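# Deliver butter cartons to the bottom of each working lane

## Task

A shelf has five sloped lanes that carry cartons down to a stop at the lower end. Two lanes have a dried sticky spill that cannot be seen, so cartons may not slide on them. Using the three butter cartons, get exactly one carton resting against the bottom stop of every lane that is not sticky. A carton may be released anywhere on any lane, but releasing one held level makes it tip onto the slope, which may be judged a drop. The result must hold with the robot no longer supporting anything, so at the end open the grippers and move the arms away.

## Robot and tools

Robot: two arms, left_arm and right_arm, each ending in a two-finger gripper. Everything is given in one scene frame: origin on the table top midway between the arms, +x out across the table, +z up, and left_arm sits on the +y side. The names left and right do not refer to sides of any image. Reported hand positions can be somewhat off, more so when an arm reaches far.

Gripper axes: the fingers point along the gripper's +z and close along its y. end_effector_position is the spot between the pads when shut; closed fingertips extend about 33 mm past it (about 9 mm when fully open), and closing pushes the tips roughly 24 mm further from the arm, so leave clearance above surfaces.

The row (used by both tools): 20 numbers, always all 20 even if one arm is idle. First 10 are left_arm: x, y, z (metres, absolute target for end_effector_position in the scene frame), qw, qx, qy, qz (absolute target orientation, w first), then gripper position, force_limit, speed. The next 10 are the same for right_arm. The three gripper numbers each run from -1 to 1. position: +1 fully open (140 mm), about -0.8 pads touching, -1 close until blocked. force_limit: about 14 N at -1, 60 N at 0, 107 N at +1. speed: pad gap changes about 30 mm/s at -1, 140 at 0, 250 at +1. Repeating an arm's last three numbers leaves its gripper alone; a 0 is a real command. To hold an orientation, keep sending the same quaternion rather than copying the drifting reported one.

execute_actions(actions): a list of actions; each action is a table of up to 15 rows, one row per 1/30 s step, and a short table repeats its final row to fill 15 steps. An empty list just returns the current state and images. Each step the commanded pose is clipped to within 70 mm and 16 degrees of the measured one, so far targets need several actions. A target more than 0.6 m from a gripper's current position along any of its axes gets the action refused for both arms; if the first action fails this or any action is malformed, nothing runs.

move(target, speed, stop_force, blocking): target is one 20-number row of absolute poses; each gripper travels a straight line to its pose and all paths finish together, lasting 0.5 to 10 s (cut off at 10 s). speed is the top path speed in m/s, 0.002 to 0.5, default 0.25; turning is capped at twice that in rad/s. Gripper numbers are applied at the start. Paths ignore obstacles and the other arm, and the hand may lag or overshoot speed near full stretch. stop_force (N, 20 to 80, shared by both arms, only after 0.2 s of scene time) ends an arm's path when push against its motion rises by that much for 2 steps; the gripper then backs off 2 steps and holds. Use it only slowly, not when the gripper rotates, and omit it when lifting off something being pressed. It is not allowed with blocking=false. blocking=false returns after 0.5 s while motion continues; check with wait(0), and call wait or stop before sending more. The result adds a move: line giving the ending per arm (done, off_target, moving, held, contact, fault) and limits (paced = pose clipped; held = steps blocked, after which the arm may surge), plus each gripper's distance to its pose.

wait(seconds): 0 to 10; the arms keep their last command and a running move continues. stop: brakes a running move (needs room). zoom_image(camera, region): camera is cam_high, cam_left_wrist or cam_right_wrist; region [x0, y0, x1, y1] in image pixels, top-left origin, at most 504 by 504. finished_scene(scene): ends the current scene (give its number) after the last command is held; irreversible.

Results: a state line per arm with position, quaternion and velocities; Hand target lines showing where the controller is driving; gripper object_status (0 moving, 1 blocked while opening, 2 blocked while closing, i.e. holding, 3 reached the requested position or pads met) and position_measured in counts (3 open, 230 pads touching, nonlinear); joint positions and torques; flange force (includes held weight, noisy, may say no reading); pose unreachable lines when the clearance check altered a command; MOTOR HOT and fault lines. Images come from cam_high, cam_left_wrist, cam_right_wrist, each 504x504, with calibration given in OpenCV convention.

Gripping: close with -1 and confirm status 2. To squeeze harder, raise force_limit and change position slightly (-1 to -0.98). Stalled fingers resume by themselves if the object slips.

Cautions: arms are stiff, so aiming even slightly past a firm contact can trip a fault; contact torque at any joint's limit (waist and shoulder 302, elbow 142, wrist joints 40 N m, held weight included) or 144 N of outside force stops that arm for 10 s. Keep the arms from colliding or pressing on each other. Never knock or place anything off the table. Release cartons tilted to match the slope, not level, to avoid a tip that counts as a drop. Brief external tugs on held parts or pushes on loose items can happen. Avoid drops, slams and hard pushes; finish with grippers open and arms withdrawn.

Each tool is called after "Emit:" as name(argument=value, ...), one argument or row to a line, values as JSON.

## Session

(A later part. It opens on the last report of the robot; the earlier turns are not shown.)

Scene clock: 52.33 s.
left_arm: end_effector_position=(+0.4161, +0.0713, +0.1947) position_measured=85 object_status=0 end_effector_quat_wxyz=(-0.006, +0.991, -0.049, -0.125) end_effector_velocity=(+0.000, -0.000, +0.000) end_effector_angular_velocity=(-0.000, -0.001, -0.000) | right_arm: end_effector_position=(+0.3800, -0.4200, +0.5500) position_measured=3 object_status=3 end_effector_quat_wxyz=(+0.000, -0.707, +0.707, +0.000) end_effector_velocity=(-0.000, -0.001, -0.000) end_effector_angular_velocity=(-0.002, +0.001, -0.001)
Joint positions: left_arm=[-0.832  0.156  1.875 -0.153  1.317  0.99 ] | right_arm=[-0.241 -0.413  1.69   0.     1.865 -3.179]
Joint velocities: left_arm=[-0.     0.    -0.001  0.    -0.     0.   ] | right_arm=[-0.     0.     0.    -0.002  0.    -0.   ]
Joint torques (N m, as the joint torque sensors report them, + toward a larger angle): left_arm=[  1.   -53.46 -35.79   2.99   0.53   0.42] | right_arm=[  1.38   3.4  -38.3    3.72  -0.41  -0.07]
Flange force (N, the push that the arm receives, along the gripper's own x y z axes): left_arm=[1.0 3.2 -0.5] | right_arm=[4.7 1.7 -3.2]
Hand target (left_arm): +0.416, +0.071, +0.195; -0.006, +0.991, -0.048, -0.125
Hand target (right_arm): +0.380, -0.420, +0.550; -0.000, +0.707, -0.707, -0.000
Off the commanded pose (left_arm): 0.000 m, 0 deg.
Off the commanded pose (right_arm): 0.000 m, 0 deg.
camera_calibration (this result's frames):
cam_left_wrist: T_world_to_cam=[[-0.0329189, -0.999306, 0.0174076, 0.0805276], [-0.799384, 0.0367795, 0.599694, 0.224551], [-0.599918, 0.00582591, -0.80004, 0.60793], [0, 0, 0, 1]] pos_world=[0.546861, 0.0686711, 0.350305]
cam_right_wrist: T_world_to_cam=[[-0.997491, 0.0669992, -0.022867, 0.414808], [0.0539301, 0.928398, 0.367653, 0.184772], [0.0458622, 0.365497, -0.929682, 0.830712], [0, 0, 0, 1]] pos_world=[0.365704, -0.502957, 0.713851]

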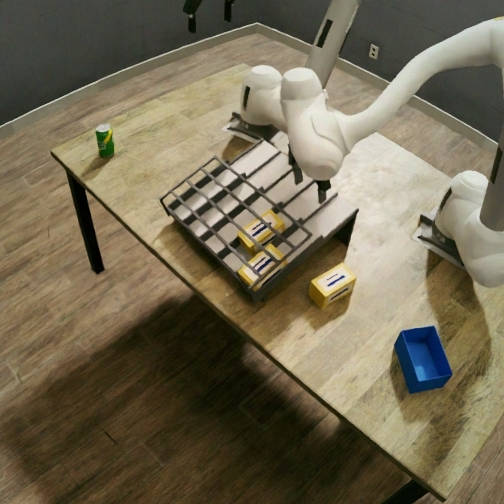

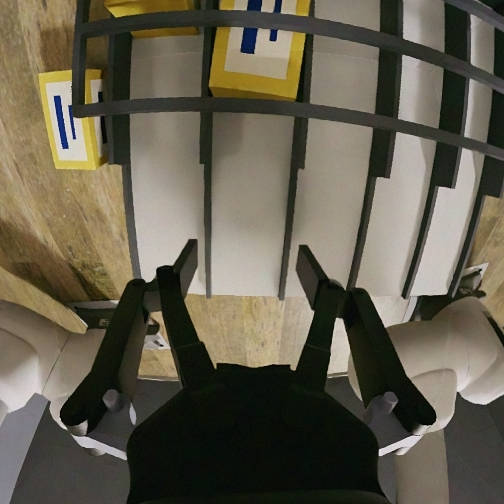

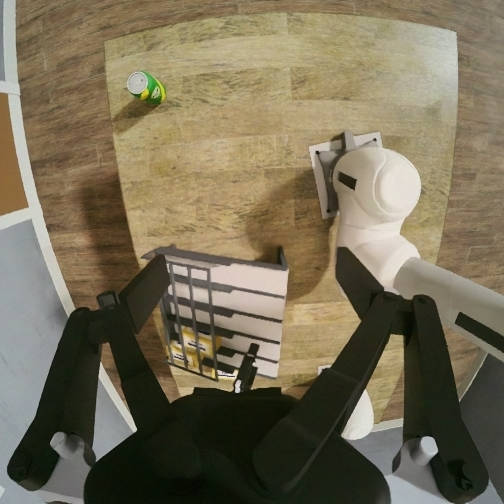

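Third carton (yaw about −11.4°).

Emit:
move(
  target=[0.42,0.12,0.26,-0.006,0.991,-0.0485,-0.125,0.4,-0.3,-0.3,0.38,-0.42,0.55,0,0.707,-0.707,0,1,0,0],
)

Emit:
move(
  target=[0.536,0.292,0.24,0,0.995,-0.099,0,0.4,-0.3,-0.3,0.38,-0.42,0.55,0,0.707,-0.707,0,1,0,0],
  speed=0.35,
)

Emit:
move(
  target=[0.536,0.292,0.11,0,0.995,-0.099,0,0.4,-0.3,-0.3,0.38,-0.42,0.55,0,0.707,-0.707,0,1,0,0],
)

Scene clock: 55.37 s.
left_arm: end_effector_position=(+0.4200, +0.1200, +0.2599) position_measured=78 object_status=3 end_effector_quat_wxyz=(-0.006, +0.991, -0.048, -0.125) end_effector_velocity=(-0.000, +0.000, +0.000) end_effector_angular_velocity=(+0.001, +0.000, +0.000) | right_arm: end_effector_position=(+0.3800, -0.4200, +0.5500) position_measured=3 object_status=3 end_effector_quat_wxyz=(+0.000, -0.707, +0.707, +0.000) end_effector_velocity=(-0.000, -0.001, -0.000) end_effector_angular_velocity=(-0.002, +0.001, -0.001)
Joint positions: left_arm=[-0.764  0.073  1.842 -0.135  1.44   1.036] | right_arm=[-0.241 -0.413  1.69   0.     1.865 -3.179]
Joint velocities: left_arm=[-0.    -0.001  0.     0.     0.001 -0.   ] | right_arm=[-0.     0.     0.    -0.002  0.    -0.   ]
Joint torques (N m, as the joint torque sensors report them, + toward a larger angle): left_arm=[  0.18 -47.96 -38.09   3.23   0.32   0.59] | right_arm=[  2.69   3.15 -38.23   3.77  -0.48  -0.25]
Flange force (N, the push that the arm receives, along the gripper's own x y z axes): left_arm=[2.6 2.8 -0.5] | right_arm=[8.6 1.6 -3.6]
Hand target (left_arm): +0.420, +0.120, +0.260; -0.006, +0.991, -0.048, -0.125
Hand target (right_arm): +0.380, -0.420, +0.550; -0.000, +0.707, -0.707, -0.000
Off the commanded pose (left_arm): 0.000 m, 0 deg.
Off the commanded pose (right_arm): 0.000 m, 0 deg.
move: done
camera_calibration (this result's frames):
cam_left_wrist: T_world_to_cam=[[-0.0328631, -0.999309, 0.0173431, 0.128151], [-0.799289, 0.0366953, 0.599825, 0.186684], [-0.600047, 0.00584995, -0.799943, 0.662159], [0, 0, 0, 1]] pos_world=[0.550753, 0.117339, 0.415489]
cam_right_wrist: T_world_to_cam=[[-0.997491, 0.0669994, -0.0228669, 0.414808], [0.0539303, 0.928398, 0.367653, 0.184773], [0.0458621, 0.365497, -0.929682, 0.830712], [0, 0, 0, 1]] pos_world=[0.365704, -0.502957, 0.713851]

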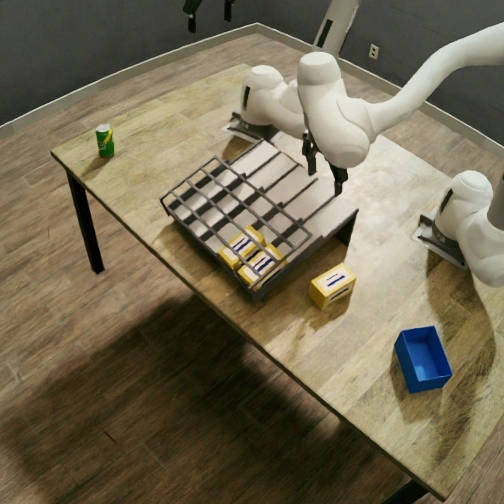

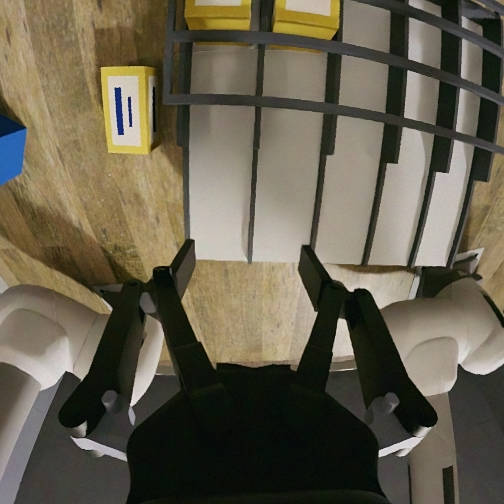

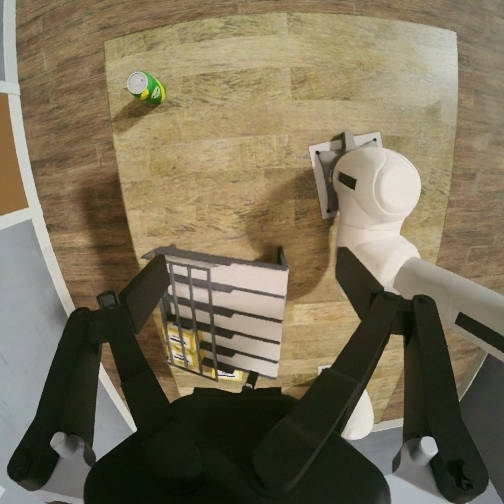

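Scene clock: 56.43 s.
left_arm: end_effector_position=(+0.5359, +0.2918, +0.2400) position_measured=78 object_status=3 end_effector_quat_wxyz=(+0.000, +0.995, -0.099, -0.000) end_effector_velocity=(+0.001, +0.000, -0.000) end_effector_angular_velocity=(-0.001, +0.000, +0.001) | right_arm: end_effector_position=(+0.3800, -0.4200, +0.5500) position_measured=3 object_status=3 end_effector_quat_wxyz=(+0.000, -0.707, +0.707, +0.000) end_effector_velocity=(+0.000, +0.000, -0.001) end_effector_angular_velocity=(+0.001, +0.002, -0.000)
Joint positions: left_arm=[-0.445  0.003  1.933 -0.     1.205  1.424] | right_arm=[-0.241 -0.413  1.69   0.     1.865 -3.179]
Joint velocities: left_arm=[ 0.001  0.001 -0.    -0.001 -0.     0.   ] | right_arm=[-0.     0.001  0.001  0.001  0.     0.   ]
Joint torques (N m, as the joint torque sensors report them, + toward a larger angle): left_arm=[  2.02 -39.22 -38.1    3.35   0.46   0.77] | right_arm=[  3.34   4.33 -38.15   3.77  -0.43   0.  ]
Flange force (N, the push that the arm receives, along the gripper's own x y z axes): left_arm=[0.5 5.4 -0.3] | right_arm=[11.9 3.4 -2.8]
Hand target (left_arm): +0.536, +0.292, +0.240; +0.000, +0.995, -0.099, -0.000
Hand target (right_arm): +0.380, -0.420, +0.550; -0.000, +0.707, -0.707, -0.000
Off the commanded pose (left_arm): 0.000 m, 0 deg.
Off the commanded pose (right_arm): 0.000 m, 0 deg.
move: done
camera_calibration (this result's frames):
cam_left_wrist: T_world_to_cam=[[-0.139168, -0.989714, 0.0331562, 0.354413], [-0.91303, 0.141205, 0.382671, 0.367567], [-0.383416, 0.0229828, -0.92329, 0.623242], [0, 0, 0, 1]] pos_world=[0.623884, 0.284541, 0.423025]
cam_right_wrist: T_world_to_cam=[[-0.997491, 0.0669993, -0.0228671, 0.414808], [0.0539302, 0.928398, 0.367653, 0.184772], [0.0458622, 0.365497, -0.929682, 0.830712], [0, 0, 0, 1]] pos_world=[0.365704, -0.502957, 0.713851]

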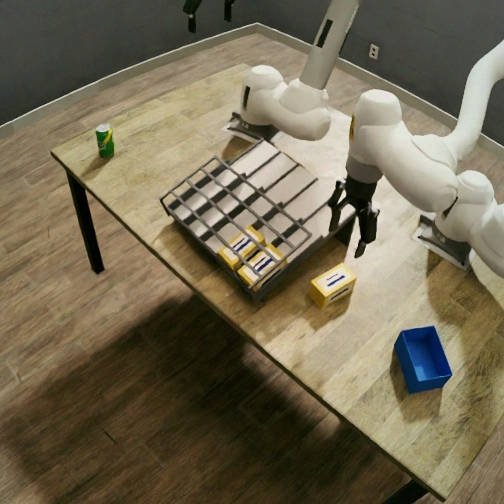

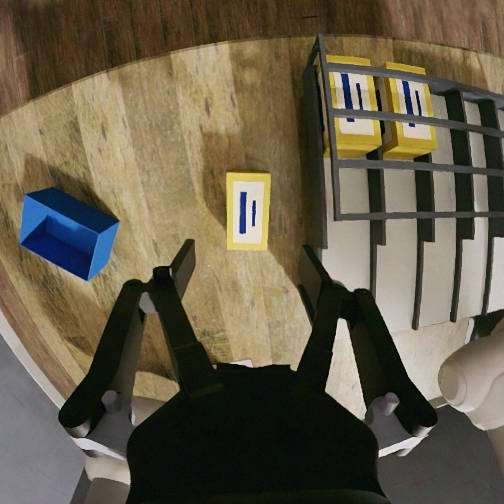

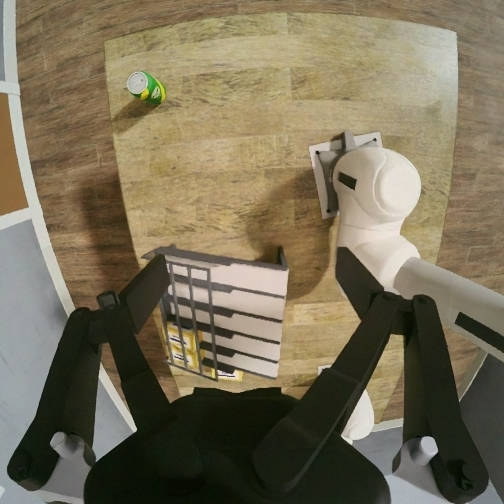

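Scene clock: 57.33 s.
left_arm: end_effector_position=(+0.5360, +0.2920, +0.1101) position_measured=78 object_status=3 end_effector_quat_wxyz=(+0.000, +0.995, -0.099, +0.000) end_effector_velocity=(-0.000, +0.000, -0.001) end_effector_angular_velocity=(-0.000, +0.001, +0.002) | right_arm: end_effector_position=(+0.3800, -0.4200, +0.5500) position_measured=3 object_status=3 end_effector_quat_wxyz=(+0.000, -0.707, +0.707, +0.000) end_effector_velocity=(+0.000, -0.000, +0.000) end_effector_angular_velocity=(-0.001, -0.001, -0.000)
Joint positions: left_arm=[-0.445  0.113  2.08  -0.     0.948  1.424] | right_arm=[-0.241 -0.413  1.69   0.     1.865 -3.179]
Joint velocities: left_arm=[ 0.001  0.001  0.001 -0.    -0.001 -0.001] | right_arm=[ 0.     0.    -0.001 -0.001  0.     0.   ]
Joint torques (N m, as the joint torque sensors report them, + toward a larger angle): left_arm=[  2.57 -46.35 -32.87   2.87   0.09   0.53] | right_arm=[  1.27   3.45 -38.52   3.62  -0.31  -0.05]
Flange force (N, the push that the arm receives, along the gripper's own x y z axes): left_arm=[2.0 5.8 0.1] | right_arm=[4.4 2.1 -2.5]
Hand target (left_arm): +0.536, +0.292, +0.110; +0.000, +0.995, -0.099, -0.000
Hand target (right_arm): +0.380, -0.420, +0.550; -0.000, +0.707, -0.707, -0.000
Off the commanded pose (left_arm): 0.000 m, 0 deg.
Off the commanded pose (right_arm): 0.000 m, 0 deg.
move: done
camera_calibration (this result's frames):
cam_left_wrist: T_world_to_cam=[[-0.139352, -0.9897, 0.0327825, 0.359024], [-0.913137, 0.141239, 0.382402, 0.417444], [-0.383094, 0.0233537, -0.923414, 0.503143], [0, 0, 0, 1]] pos_world=[0.623965, 0.284617, 0.293208]
cam_right_wrist: T_world_to_cam=[[-0.997491, 0.0669992, -0.0228671, 0.414808], [0.05393, 0.928398, 0.367653, 0.184772], [0.0458622, 0.365498, -0.929682, 0.830712], [0, 0, 0, 1]] pos_world=[0.365704, -0.502957, 0.713851]

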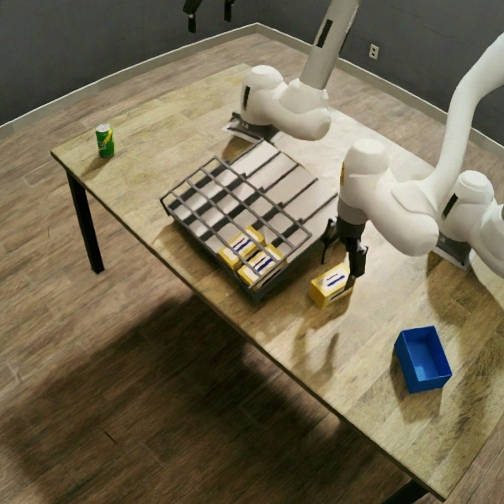

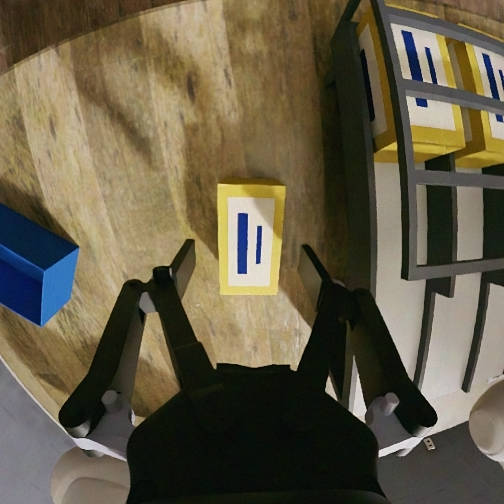

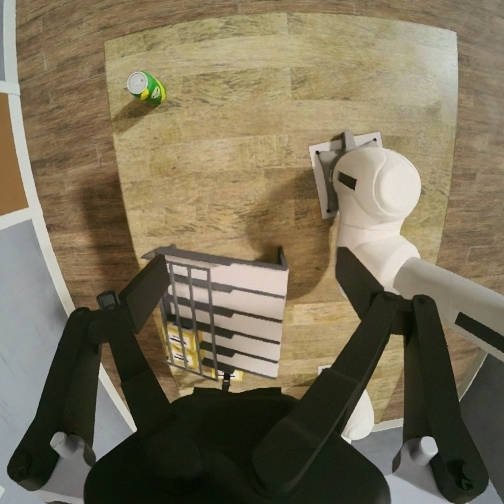

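Emit:
move(
  target=[0.536,0.291,0.066,0,0.996,-0.093,0,0.4,-0.3,-0.3,0.38,-0.42,0.55,0,0.707,-0.707,0,1,0,0],
  speed=0.1,
)

Emit:
execute_actions(
  actions=[
    [[0.536,0.291,0.066,0,0.996,-0.093,0,-1,-0.3,-0.3,0.38,-0.42,0.55,0,0.707,-0.707,0,1,0,0]],
  ],
)

Emit:
move(
  target=[0.43,0.30,0.245,-0.006,0.991,-0.0485,-0.125,-1,-0.3,-0.3,0.38,-0.42,0.55,0,0.707,-0.707,0,1,0,0],
  speed=0.3,
)

Emit:
move(
  target=[0.4076,-0.0147,0.22,-0.006,0.991,-0.0485,-0.125,-1,-0.3,-0.3,0.38,-0.42,0.55,0,0.707,-0.707,0,1,0,0],
  speed=0.35,
)

Scene clock: 60.23 s.
left_arm: end_effector_position=(+0.5360, +0.2910, +0.0660) position_measured=78 object_status=3 end_effector_quat_wxyz=(+0.000, +0.996, -0.093, +0.000) end_effector_velocity=(-0.000, +0.000, -0.000) end_effector_angular_velocity=(-0.000, +0.001, +0.000) | right_arm: end_effector_position=(+0.3800, -0.4200, +0.5500) position_measured=3 object_status=3 end_effector_quat_wxyz=(-0.000, -0.707, +0.707, +0.000) end_effector_velocity=(-0.000, +0.000, -0.000) end_effector_angular_velocity=(+0.001, +0.000, +0.001)
Joint positions: left_arm=[-0.447  0.165  2.119 -0.     0.858  1.41 ] | right_arm=[-0.241 -0.413  1.69   0.     1.865 -3.179]
Joint velocities: left_arm=[ 0.001  0.     0.001 -0.001 -0.     0.001] | right_arm=[ 0.    -0.     0.     0.001  0.    -0.   ]
Joint torques (N m, as the joint torque sensors report them, + toward a larger angle): left_arm=[  1.02 -49.72 -31.03   2.73   0.31   0.73] | right_arm=[  1.66   4.03 -38.57   3.89  -0.36  -0.21]
Flange force (N, the push that the arm receives, along the gripper's own x y z axes): left_arm=[1.9 3.5 1.8] | right_arm=[5.2 3.1 -2.2]
Hand target (left_arm): +0.536, +0.291, +0.066; +0.000, +0.996, -0.093, -0.000
Hand target (right_arm): +0.380, -0.420, +0.550; -0.000, +0.707, -0.707, -0.000
Off the commanded pose (left_arm): 0.000 m, 0 deg.
Off the commanded pose (right_arm): 0.000 m, 0 deg.
move: done
camera_calibration (this result's frames):
cam_left_wrist: T_world_to_cam=[[-0.127227, -0.991332, 0.0327866, 0.353454], [-0.914767, 0.130051, 0.382475, 0.438537], [-0.383424, 0.0186691, -0.923384, 0.464006], [0, 0, 0, 1]] pos_world=[0.624039, 0.284696, 0.249138]
cam_right_wrist: T_world_to_cam=[[-0.997491, 0.0669995, -0.0228669, 0.414808], [0.0539305, 0.928398, 0.367652, 0.184773], [0.0458621, 0.365496, -0.929682, 0.830711], [0, 0, 0, 1]] pos_world=[0.365704, -0.502957, 0.713851]

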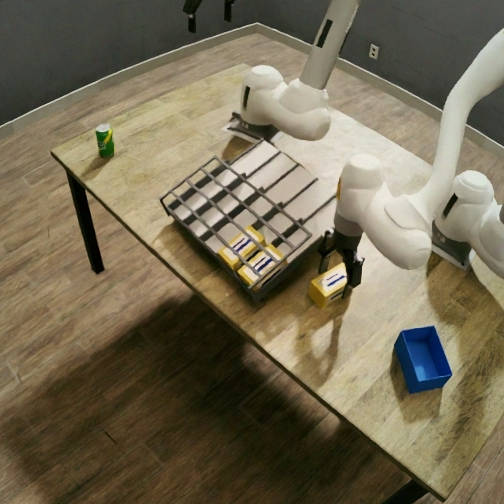

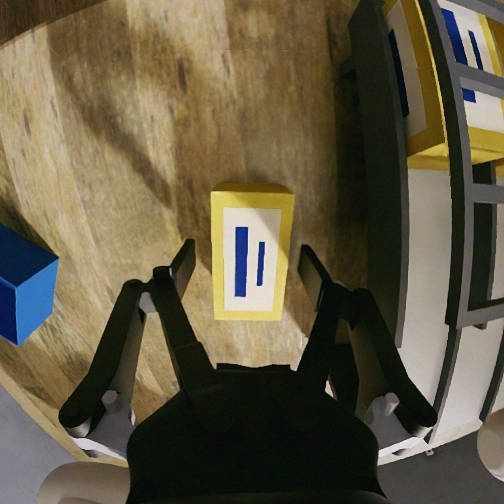

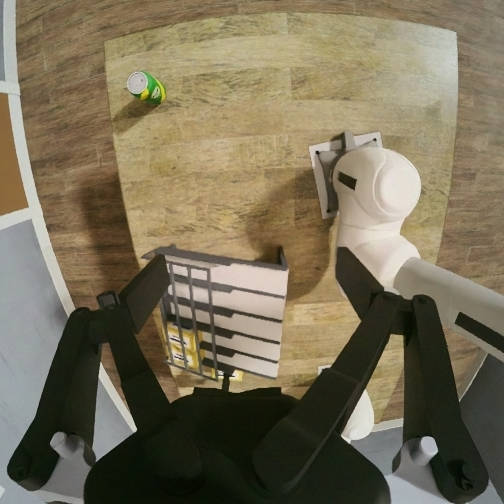

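Scene clock: 60.73 s.
left_arm: end_effector_position=(+0.5360, +0.2910, +0.0660) position_measured=136 object_status=0 end_effector_quat_wxyz=(+0.000, +0.996, -0.093, +0.000) end_effector_velocity=(+0.000, -0.000, +0.000) end_effector_angular_velocity=(-0.000, -0.000, -0.001) | right_arm: end_effector_position=(+0.3800, -0.4200, +0.5500) position_measured=3 object_status=3 end_effector_quat_wxyz=(-0.000, -0.707, +0.707, +0.000) end_effector_velocity=(-0.000, -0.000, -0.000) end_effector_angular_velocity=(+0.000, +0.001, -0.000)
Joint positions: left_arm=[-0.447  0.165  2.119 -0.     0.858  1.41 ] | right_arm=[-0.241 -0.413  1.69  -0.     1.865 -3.179]
Joint velocities: left_arm=[-0.    -0.    -0.    -0.     0.     0.001] | right_arm=[-0.    -0.     0.001  0.     0.    -0.   ]
Joint torques (N m, as the joint torque sensors report them, + toward a larger angle): left_arm=[ -1.29 -31.14 -19.76   1.63  -1.52   0.8 ] | right_arm=[  2.68   3.15 -38.79   3.75  -0.36  -0.11]
Flange force (N, the push that the arm receives, along the gripper's own x y z axes): left_arm=[-3.1 -1.2 -34.2] | right_arm=[9.1 2.0 -2.0]
Hand target (left_arm): +0.536, +0.291, +0.066; +0.000, +0.996, -0.093, +0.000
Hand target (right_arm): +0.380, -0.420, +0.550; -0.000, +0.707, -0.707, -0.000
Off the commanded pose (left_arm): 0.000 m, 0 deg.
Off the commanded pose (right_arm): 0.000 m, 0 deg.
camera_calibration (this result's frames):
cam_left_wrist: T_world_to_cam=[[-0.127181, -0.991338, 0.0327778, 0.353423], [-0.914759, 0.130004, 0.382512, 0.438543], [-0.38346, 0.0186647, -0.923369, 0.463974], [0, 0, 0, 1]] pos_world=[0.624026, 0.284689, 0.249087]
cam_right_wrist: T_world_to_cam=[[-0.997491, 0.0669994, -0.0228669, 0.414808], [0.0539304, 0.928398, 0.367652, 0.184774], [0.0458621, 0.365496, -0.929682, 0.830711], [0, 0, 0, 1]] pos_world=[0.365704, -0.502957, 0.713851]

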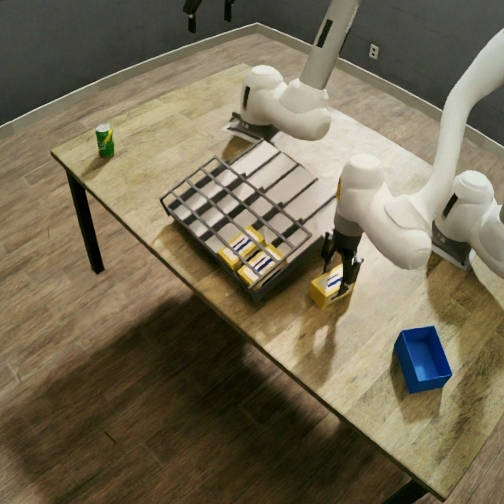

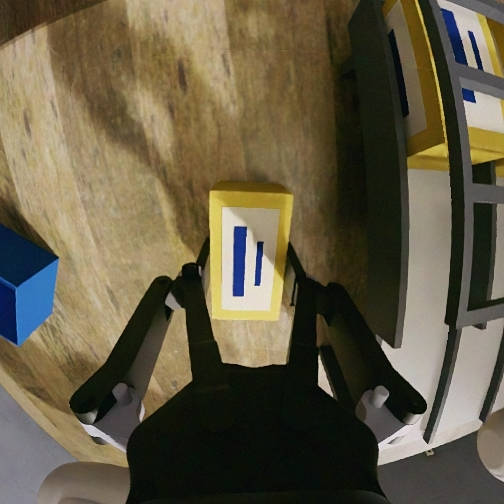

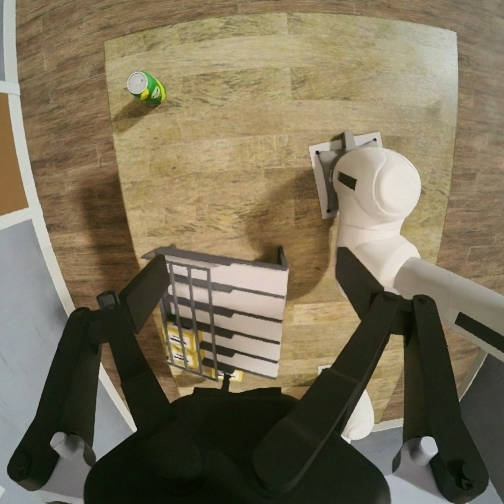

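Scene clock: 61.87 s.
left_arm: end_effector_position=(+0.4300, +0.3001, +0.2449) position_measured=137 object_status=2 end_effector_quat_wxyz=(-0.006, +0.991, -0.048, -0.125) end_effector_velocity=(-0.000, -0.000, +0.001) end_effector_angular_velocity=(-0.000, +0.000, +0.001) | right_arm: end_effector_position=(+0.3800, -0.4200, +0.5500) position_measured=3 object_status=3 end_effector_quat_wxyz=(-0.000, -0.707, +0.707, +0.000) end_effector_velocity=(+0.000, -0.000, +0.000) end_effector_angular_velocity=(-0.001, -0.000, -0.000)
Joint positions: left_arm=[-0.461 -0.03   1.977 -0.065  1.438  1.323] | right_arm=[-0.241 -0.413  1.69  -0.     1.865 -3.179]
Joint velocities: left_arm=[-0.    -0.001 -0.    -0.001  0.001 -0.001] | right_arm=[ 0.     0.    -0.    -0.001 -0.     0.   ]
Joint torques (N m, as the joint torque sensors report them, + toward a larger angle): left_arm=[  1.43 -38.02 -39.88   3.01   1.08   0.64] | right_arm=[  0.94   2.47 -38.3    3.83  -0.35   0.01]
Flange force (N, the push that the arm receives, along the gripper's own x y z axes): left_arm=[2.5 4.1 4.8] | right_arm=[3.3 0.2 -3.6]
Hand target (left_arm): +0.430, +0.300, +0.245; -0.006, +0.991, -0.048, -0.125
Hand target (right_arm): +0.380, -0.420, +0.550; -0.000, +0.707, -0.707, -0.000
Off the commanded pose (left_arm): 0.000 m, 0 deg.
Off the commanded pose (right_arm): 0.000 m, 0 deg.
move: done
camera_calibration (this result's frames):
cam_left_wrist: T_world_to_cam=[[-0.0328569, -0.999316, 0.0169411, 0.308832], [-0.799336, 0.0364495, 0.599778, 0.197192], [-0.599985, 0.0061652, -0.799987, 0.655008], [0, 0, 0, 1]] pos_world=[0.560765, 0.297395, 0.400495]
cam_right_wrist: T_world_to_cam=[[-0.997491, 0.0669995, -0.022867, 0.414808], [0.0539305, 0.928398, 0.367652, 0.184774], [0.0458622, 0.365496, -0.929682, 0.830711], [0, 0, 0, 1]] pos_world=[0.365704, -0.502957, 0.713851]

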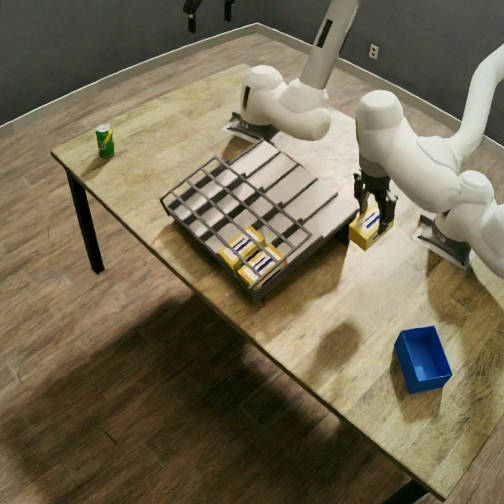

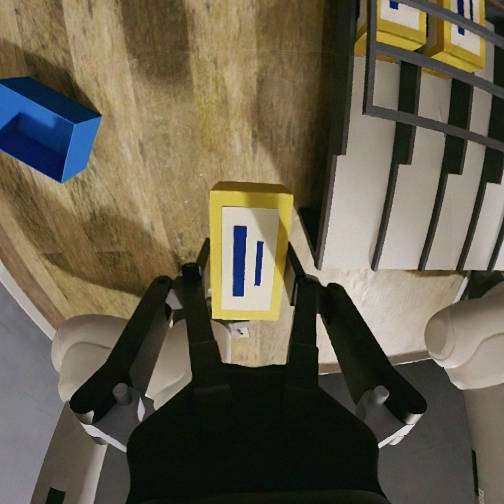

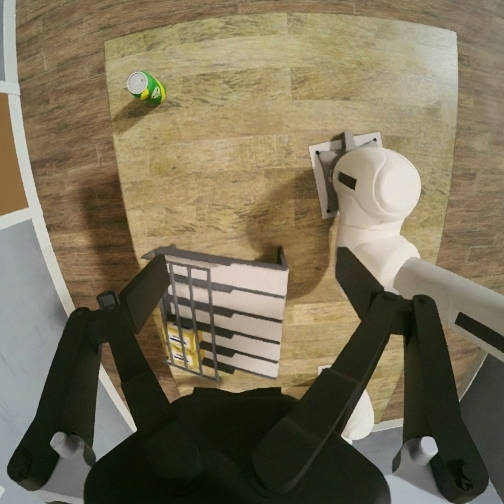

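Scene clock: 63.20 s.
left_arm: end_effector_position=(+0.4076, -0.0145, +0.2201) position_measured=137 object_status=2 end_effector_quat_wxyz=(-0.006, +0.991, -0.048, -0.125) end_effector_velocity=(-0.000, -0.001, +0.000) end_effector_angular_velocity=(-0.001, -0.000, -0.000) | right_arm: end_effector_position=(+0.3800, -0.4200, +0.5500) position_measured=3 object_status=3 end_effector_quat_wxyz=(-0.000, -0.707, +0.707, +0.000) end_effector_velocity=(+0.000, -0.000, +0.000) end_effector_angular_velocity=(-0.000, +0.000, -0.000)
Joint positions: left_arm=[-0.939  0.216  1.752 -0.172  1.364  0.881] | right_arm=[-0.241 -0.413  1.69  -0.     1.865 -3.179]
Joint velocities: left_arm=[-0.001  0.    -0.001 -0.001 -0.    -0.   ] | right_arm=[-0.  0. -0. -0.  0.  0.]
Joint torques (N m, as the joint torque sensors report them, + toward a larger angle): left_arm=[  0.62 -61.74 -38.95   2.88   0.89   0.83] | right_arm=[  1.31   3.6  -37.73   3.79  -0.36  -0.03]
Flange force (N, the push that the arm receives, along the gripper's own x y z axes): left_arm=[-0.3 1.5 3.4] | right_arm=[4.6 1.6 -4.1]
Hand target (left_arm): +0.408, -0.015, +0.220; -0.006, +0.991, -0.049, -0.125
Hand target (right_arm): +0.380, -0.420, +0.550; -0.000, +0.707, -0.707, -0.000
Off the commanded pose (left_arm): 0.000 m, 0 deg.
Off the commanded pose (right_arm): 0.000 m, 0 deg.
move: done
camera_calibration (this result's frames):
cam_left_wrist: T_world_to_cam=[[-0.0328966, -0.999308, 0.0173435, -0.00591225], [-0.799524, 0.0367246, 0.599511, 0.205818], [-0.599733, 0.00585534, -0.800179, 0.62357], [0, 0, 0, 1]] pos_world=[0.538338, -0.017118, 0.37568]
cam_right_wrist: T_world_to_cam=[[-0.997491, 0.0669996, -0.0228669, 0.414808], [0.0539306, 0.928398, 0.367652, 0.184774], [0.0458621, 0.365496, -0.929682, 0.830711], [0, 0, 0, 1]] pos_world=[0.365704, -0.502957, 0.713851]

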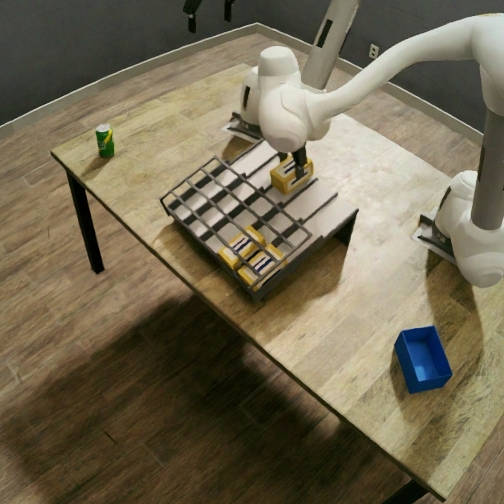

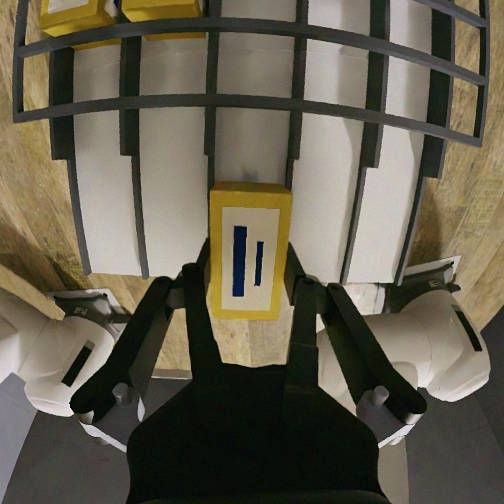

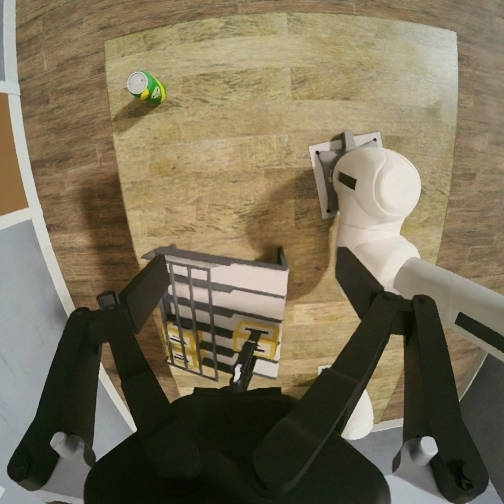

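Emit:
move(
  target=[0.409,-0.0152,0.199,-0.006,0.991,-0.0485,-0.125,-1,-0.3,-0.3,0.38,-0.42,0.55,0,0.707,-0.707,0,1,0,0],
  speed=0.1,
)

Emit:
move(
  target=[0.409,-0.0152,0.185,-0.006,0.991,-0.0485,-0.125,-1,-0.3,-0.3,0.38,-0.42,0.55,0,0.707,-0.707,0,1,0,0],
  speed=0.006,
  stop_force=20,
)

Scene clock: 66.17 s.
left_arm: end_effector_position=(+0.4090, -0.0152, +0.1990) position_measured=137 object_status=2 end_effector_quat_wxyz=(-0.006, +0.991, -0.049, -0.125) end_effector_velocity=(-0.000, -0.001, -0.000) end_effector_angular_velocity=(-0.000, -0.001, -0.001) | right_arm: end_effector_position=(+0.3800, -0.4200, +0.5500) position_measured=3 object_status=3 end_effector_quat_wxyz=(-0.000, -0.707, +0.707, +0.000) end_effector_velocity=(+0.000, +0.000, +0.000) end_effector_angular_velocity=(-0.000, -0.000, +0.000)
Joint positions: left_arm=[-0.938  0.232  1.772 -0.174  1.328  0.888] | right_arm=[-0.241 -0.413  1.69  -0.     1.865 -3.179]
Joint velocities: left_arm=[-0.001  0.    -0.     0.    -0.001 -0.   ] | right_arm=[ 0.     0.    -0.001 -0.    -0.     0.   ]
Joint torques (N m, as the joint torque sensors report them, + toward a larger angle): left_arm=[  2.13 -65.09 -38.44   2.75   1.05   0.78] | right_arm=[  1.91   3.82 -38.27   3.91  -0.44  -0.15]
Flange force (N, the push that the arm receives, along the gripper's own x y z axes): left_arm=[1.1 5.7 5.0] | right_arm=[6.3 2.6 -3.1]
Hand target (left_arm): +0.409, -0.015, +0.199; -0.006, +0.991, -0.049, -0.125
Hand target (right_arm): +0.380, -0.420, +0.550; -0.000, +0.707, -0.707, -0.000
Off the commanded pose (left_arm): 0.000 m, 0 deg.
Off the commanded pose (right_arm): 0.000 m, 0 deg.
move: done
camera_calibration (this result's frames):
cam_left_wrist: T_world_to_cam=[[-0.0329113, -0.999306, 0.0174403, -0.00624567], [-0.799362, 0.0367929, 0.599722, 0.219449], [-0.599947, 0.0057965, -0.800019, 0.607631], [0, 0, 0, 1]] pos_world=[0.53976, -0.0178376, 0.354617]
cam_right_wrist: T_world_to_cam=[[-0.997491, 0.0669994, -0.0228669, 0.414808], [0.0539303, 0.928398, 0.367652, 0.184774], [0.0458621, 0.365496, -0.929682, 0.830711], [0, 0, 0, 1]] pos_world=[0.365704, -0.502957, 0.713851]

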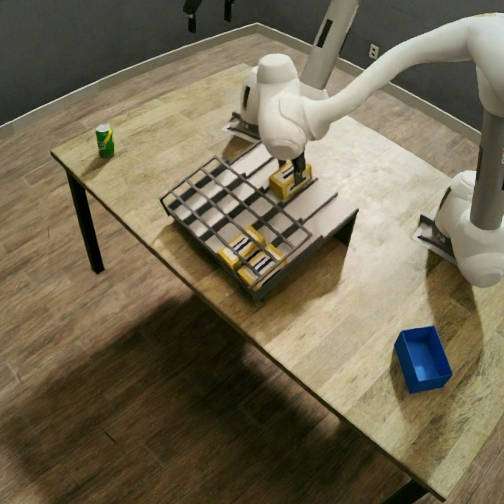

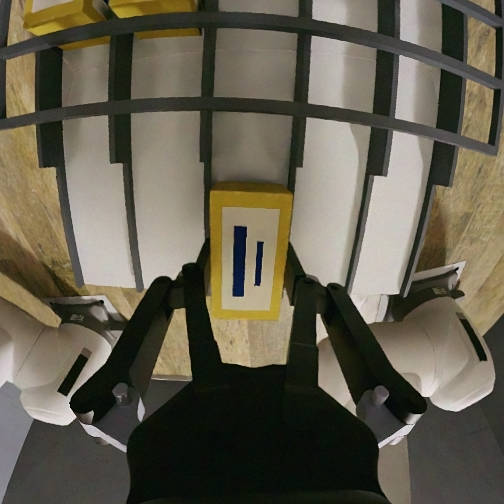

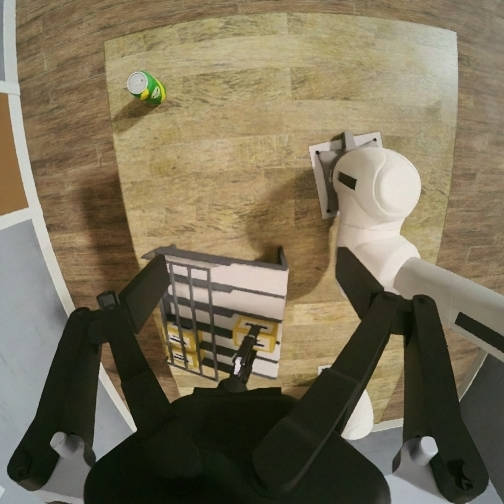

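Scene clock: 66.83 s.
left_arm: end_effector_position=(+0.4091, -0.0152, +0.1969) position_measured=137 object_status=2 end_effector_quat_wxyz=(-0.006, +0.991, -0.049, -0.125) end_effector_velocity=(+0.000, +0.000, +0.000) end_effector_angular_velocity=(-0.000, -0.000, -0.001) | right_arm: end_effector_position=(+0.3800, -0.4200, +0.5500) position_measured=3 object_status=3 end_effector_quat_wxyz=(-0.000, -0.707, +0.707, +0.000) end_effector_velocity=(+0.000, -0.000, +0.000) end_effector_angular_velocity=(-0.000, -0.000, -0.000)
Joint positions: left_arm=[-0.938  0.234  1.774 -0.174  1.324  0.889] | right_arm=[-0.241 -0.413  1.69  -0.     1.865 -3.179]
Joint velocities: left_arm=[ 0.001 -0.    -0.     0.     0.001  0.001] | right_arm=[-0.  0. -0.  0. -0.  0.]
Joint torques (N m, as the joint torque sensors report them, + toward a larger angle): left_arm=[ -7.62 -52.29 -22.48   0.76   3.17   0.7 ] | right_arm=[  1.76   4.07 -38.42   3.67  -0.32  -0.05]
Flange force (N, the push that the arm receives, along the gripper's own x y z axes): left_arm=[13.5 0.8 -21.0] | right_arm=[6.3 2.8 -2.4]
Hand target (left_arm): +0.409, -0.015, +0.197; -0.006, +0.991, -0.049, -0.125
Hand target (right_arm): +0.380, -0.420, +0.550; -0.000, +0.707, -0.707, -0.000
Off the commanded pose (left_arm): 0.012 m, 0 deg.
Off the commanded pose (right_arm): 0.000 m, 0 deg.
move: contact (left_arm)
camera_calibration (this result's frames):
cam_left_wrist: T_world_to_cam=[[-0.0330121, -0.999303, 0.0174089, -0.00617267], [-0.799365, 0.0368548, 0.599715, 0.220803], [-0.599939, 0.00588181, -0.800024, 0.605997], [0, 0, 0, 1]] pos_world=[0.539859, -0.0178704, 0.352501]
cam_right_wrist: T_world_to_cam=[[-0.997491, 0.0669996, -0.022867, 0.414808], [0.0539305, 0.928398, 0.367652, 0.184774], [0.0458622, 0.365496, -0.929682, 0.830711], [0, 0, 0, 1]] pos_world=[0.365704, -0.502957, 0.713851]

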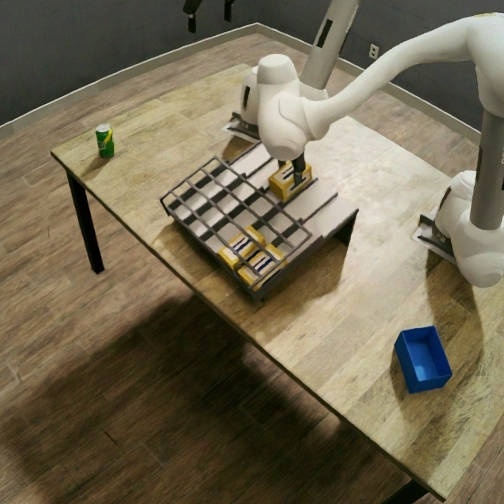

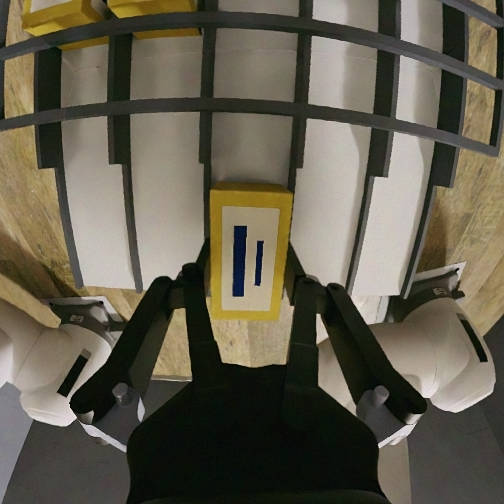

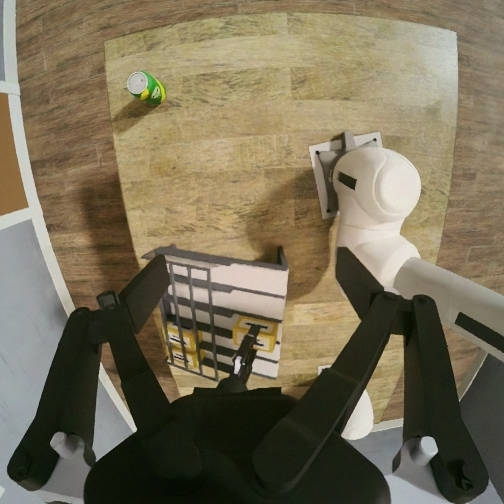

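Emit:
execute_actions(
  actions=[
    [[0.409,-0.0152,0.1972,-0.006,0.991,-0.0485,-0.125,0.35,-0.3,-0.3,0.38,-0.42,0.55,0,0.707,-0.707,0,1,0,0]],
    [[0.409,-0.0152,0.1972,-0.006,0.991,-0.0485,-0.125,0.35,-0.3,-0.3,0.38,-0.42,0.55,0,0.707,-0.707,0,1,0,0]],
  ],
)

Scene clock: 74.23 s.
left_arm: end_effector_position=(+0.4090, -0.0152, +0.1972) position_measured=85 object_status=3 end_effector_quat_wxyz=(-0.006, +0.991, -0.049, -0.125) end_effector_velocity=(+0.000, +0.000, -0.000) end_effector_angular_velocity=(-0.000, -0.000, -0.000) | right_arm: end_effector_position=(+0.3800, -0.4200, +0.5500) position_measured=3 object_status=3 end_effector_quat_wxyz=(-0.000, -0.707, +0.707, +0.000) end_effector_velocity=(+0.000, +0.001, -0.000) end_effector_angular_velocity=(+0.002, +0.000, +0.001)
Joint positions: left_arm=[-0.938  0.233  1.774 -0.174  1.325  0.889] | right_arm=[-0.241 -0.413  1.69   0.     1.865 -3.179]
Joint velocities: left_arm=[ 0.     0.    -0.     0.    -0.     0.001] | right_arm=[-0.     0.     0.     0.002 -0.    -0.   ]
Joint torques (N m, as the joint torque sensors report them, + toward a larger angle): left_arm=[  0.1  -63.2  -36.32   2.81   0.9    0.92] | right_arm=[  1.51   3.61 -38.71   3.88  -0.34  -0.03]
Flange force (N, the push that the arm receives, along the gripper's own x y z axes): left_arm=[2.9 4.0 0.5] | right_arm=[5.4 2.2 -2.3]
Flange force at the end of the 1st action (N, along the gripper's axes at the end of the call): left_arm=[-0.1 5.1 0.0] | right_arm=[6.2 3.0 -1.5]
Hand target (left_arm): +0.409, -0.015, +0.197; -0.006, +0.991, -0.048, -0.125
Hand target (right_arm): +0.380, -0.420, +0.550; -0.000, +0.707, -0.707, -0.000
Off the commanded pose (left_arm): 0.000 m, 0 deg.
Off the commanded pose (right_arm): 0.000 m, 0 deg.
camera_calibration (this result's frames):
cam_left_wrist: T_world_to_cam=[[-0.0329125, -0.999307, 0.0173957, -0.00619189], [-0.799372, 0.0367672, 0.59971, 0.220558], [-0.599934, 0.00583231, -0.800028, 0.606169], [0, 0, 0, 1]] pos_world=[0.539765, -0.0178323, 0.352789]
cam_right_wrist: T_world_to_cam=[[-0.997491, 0.0669995, -0.0228669, 0.414808], [0.0539305, 0.928398, 0.367652, 0.184773], [0.0458621, 0.365496, -0.929682, 0.830711], [0, 0, 0, 1]] pos_world=[0.365704, -0.502957, 0.713851]

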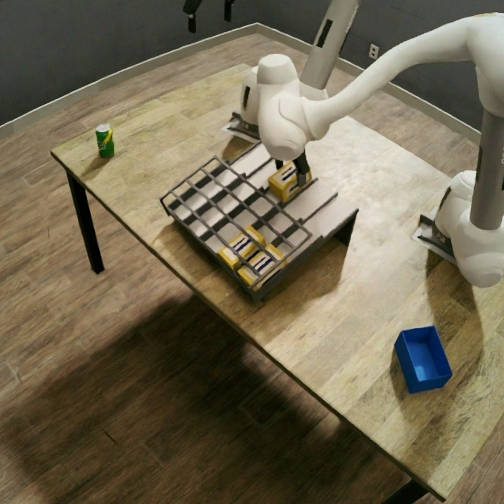

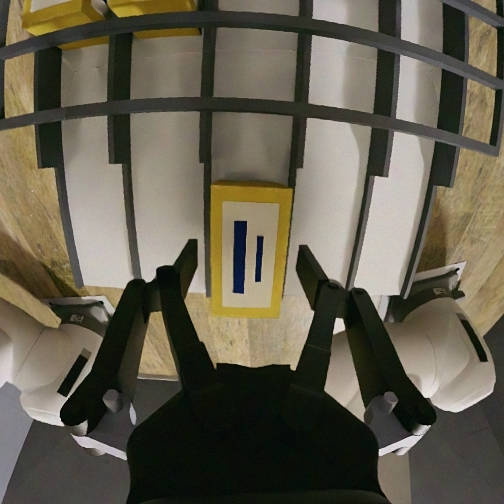

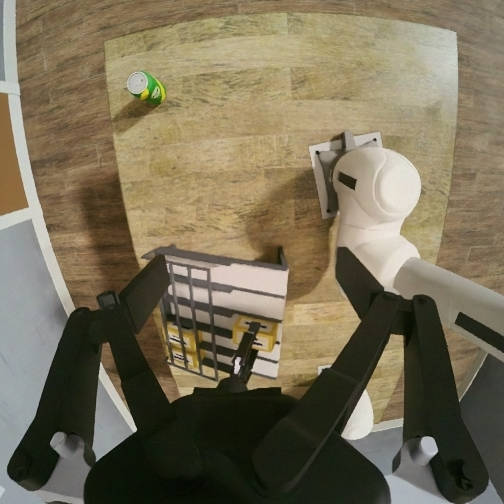

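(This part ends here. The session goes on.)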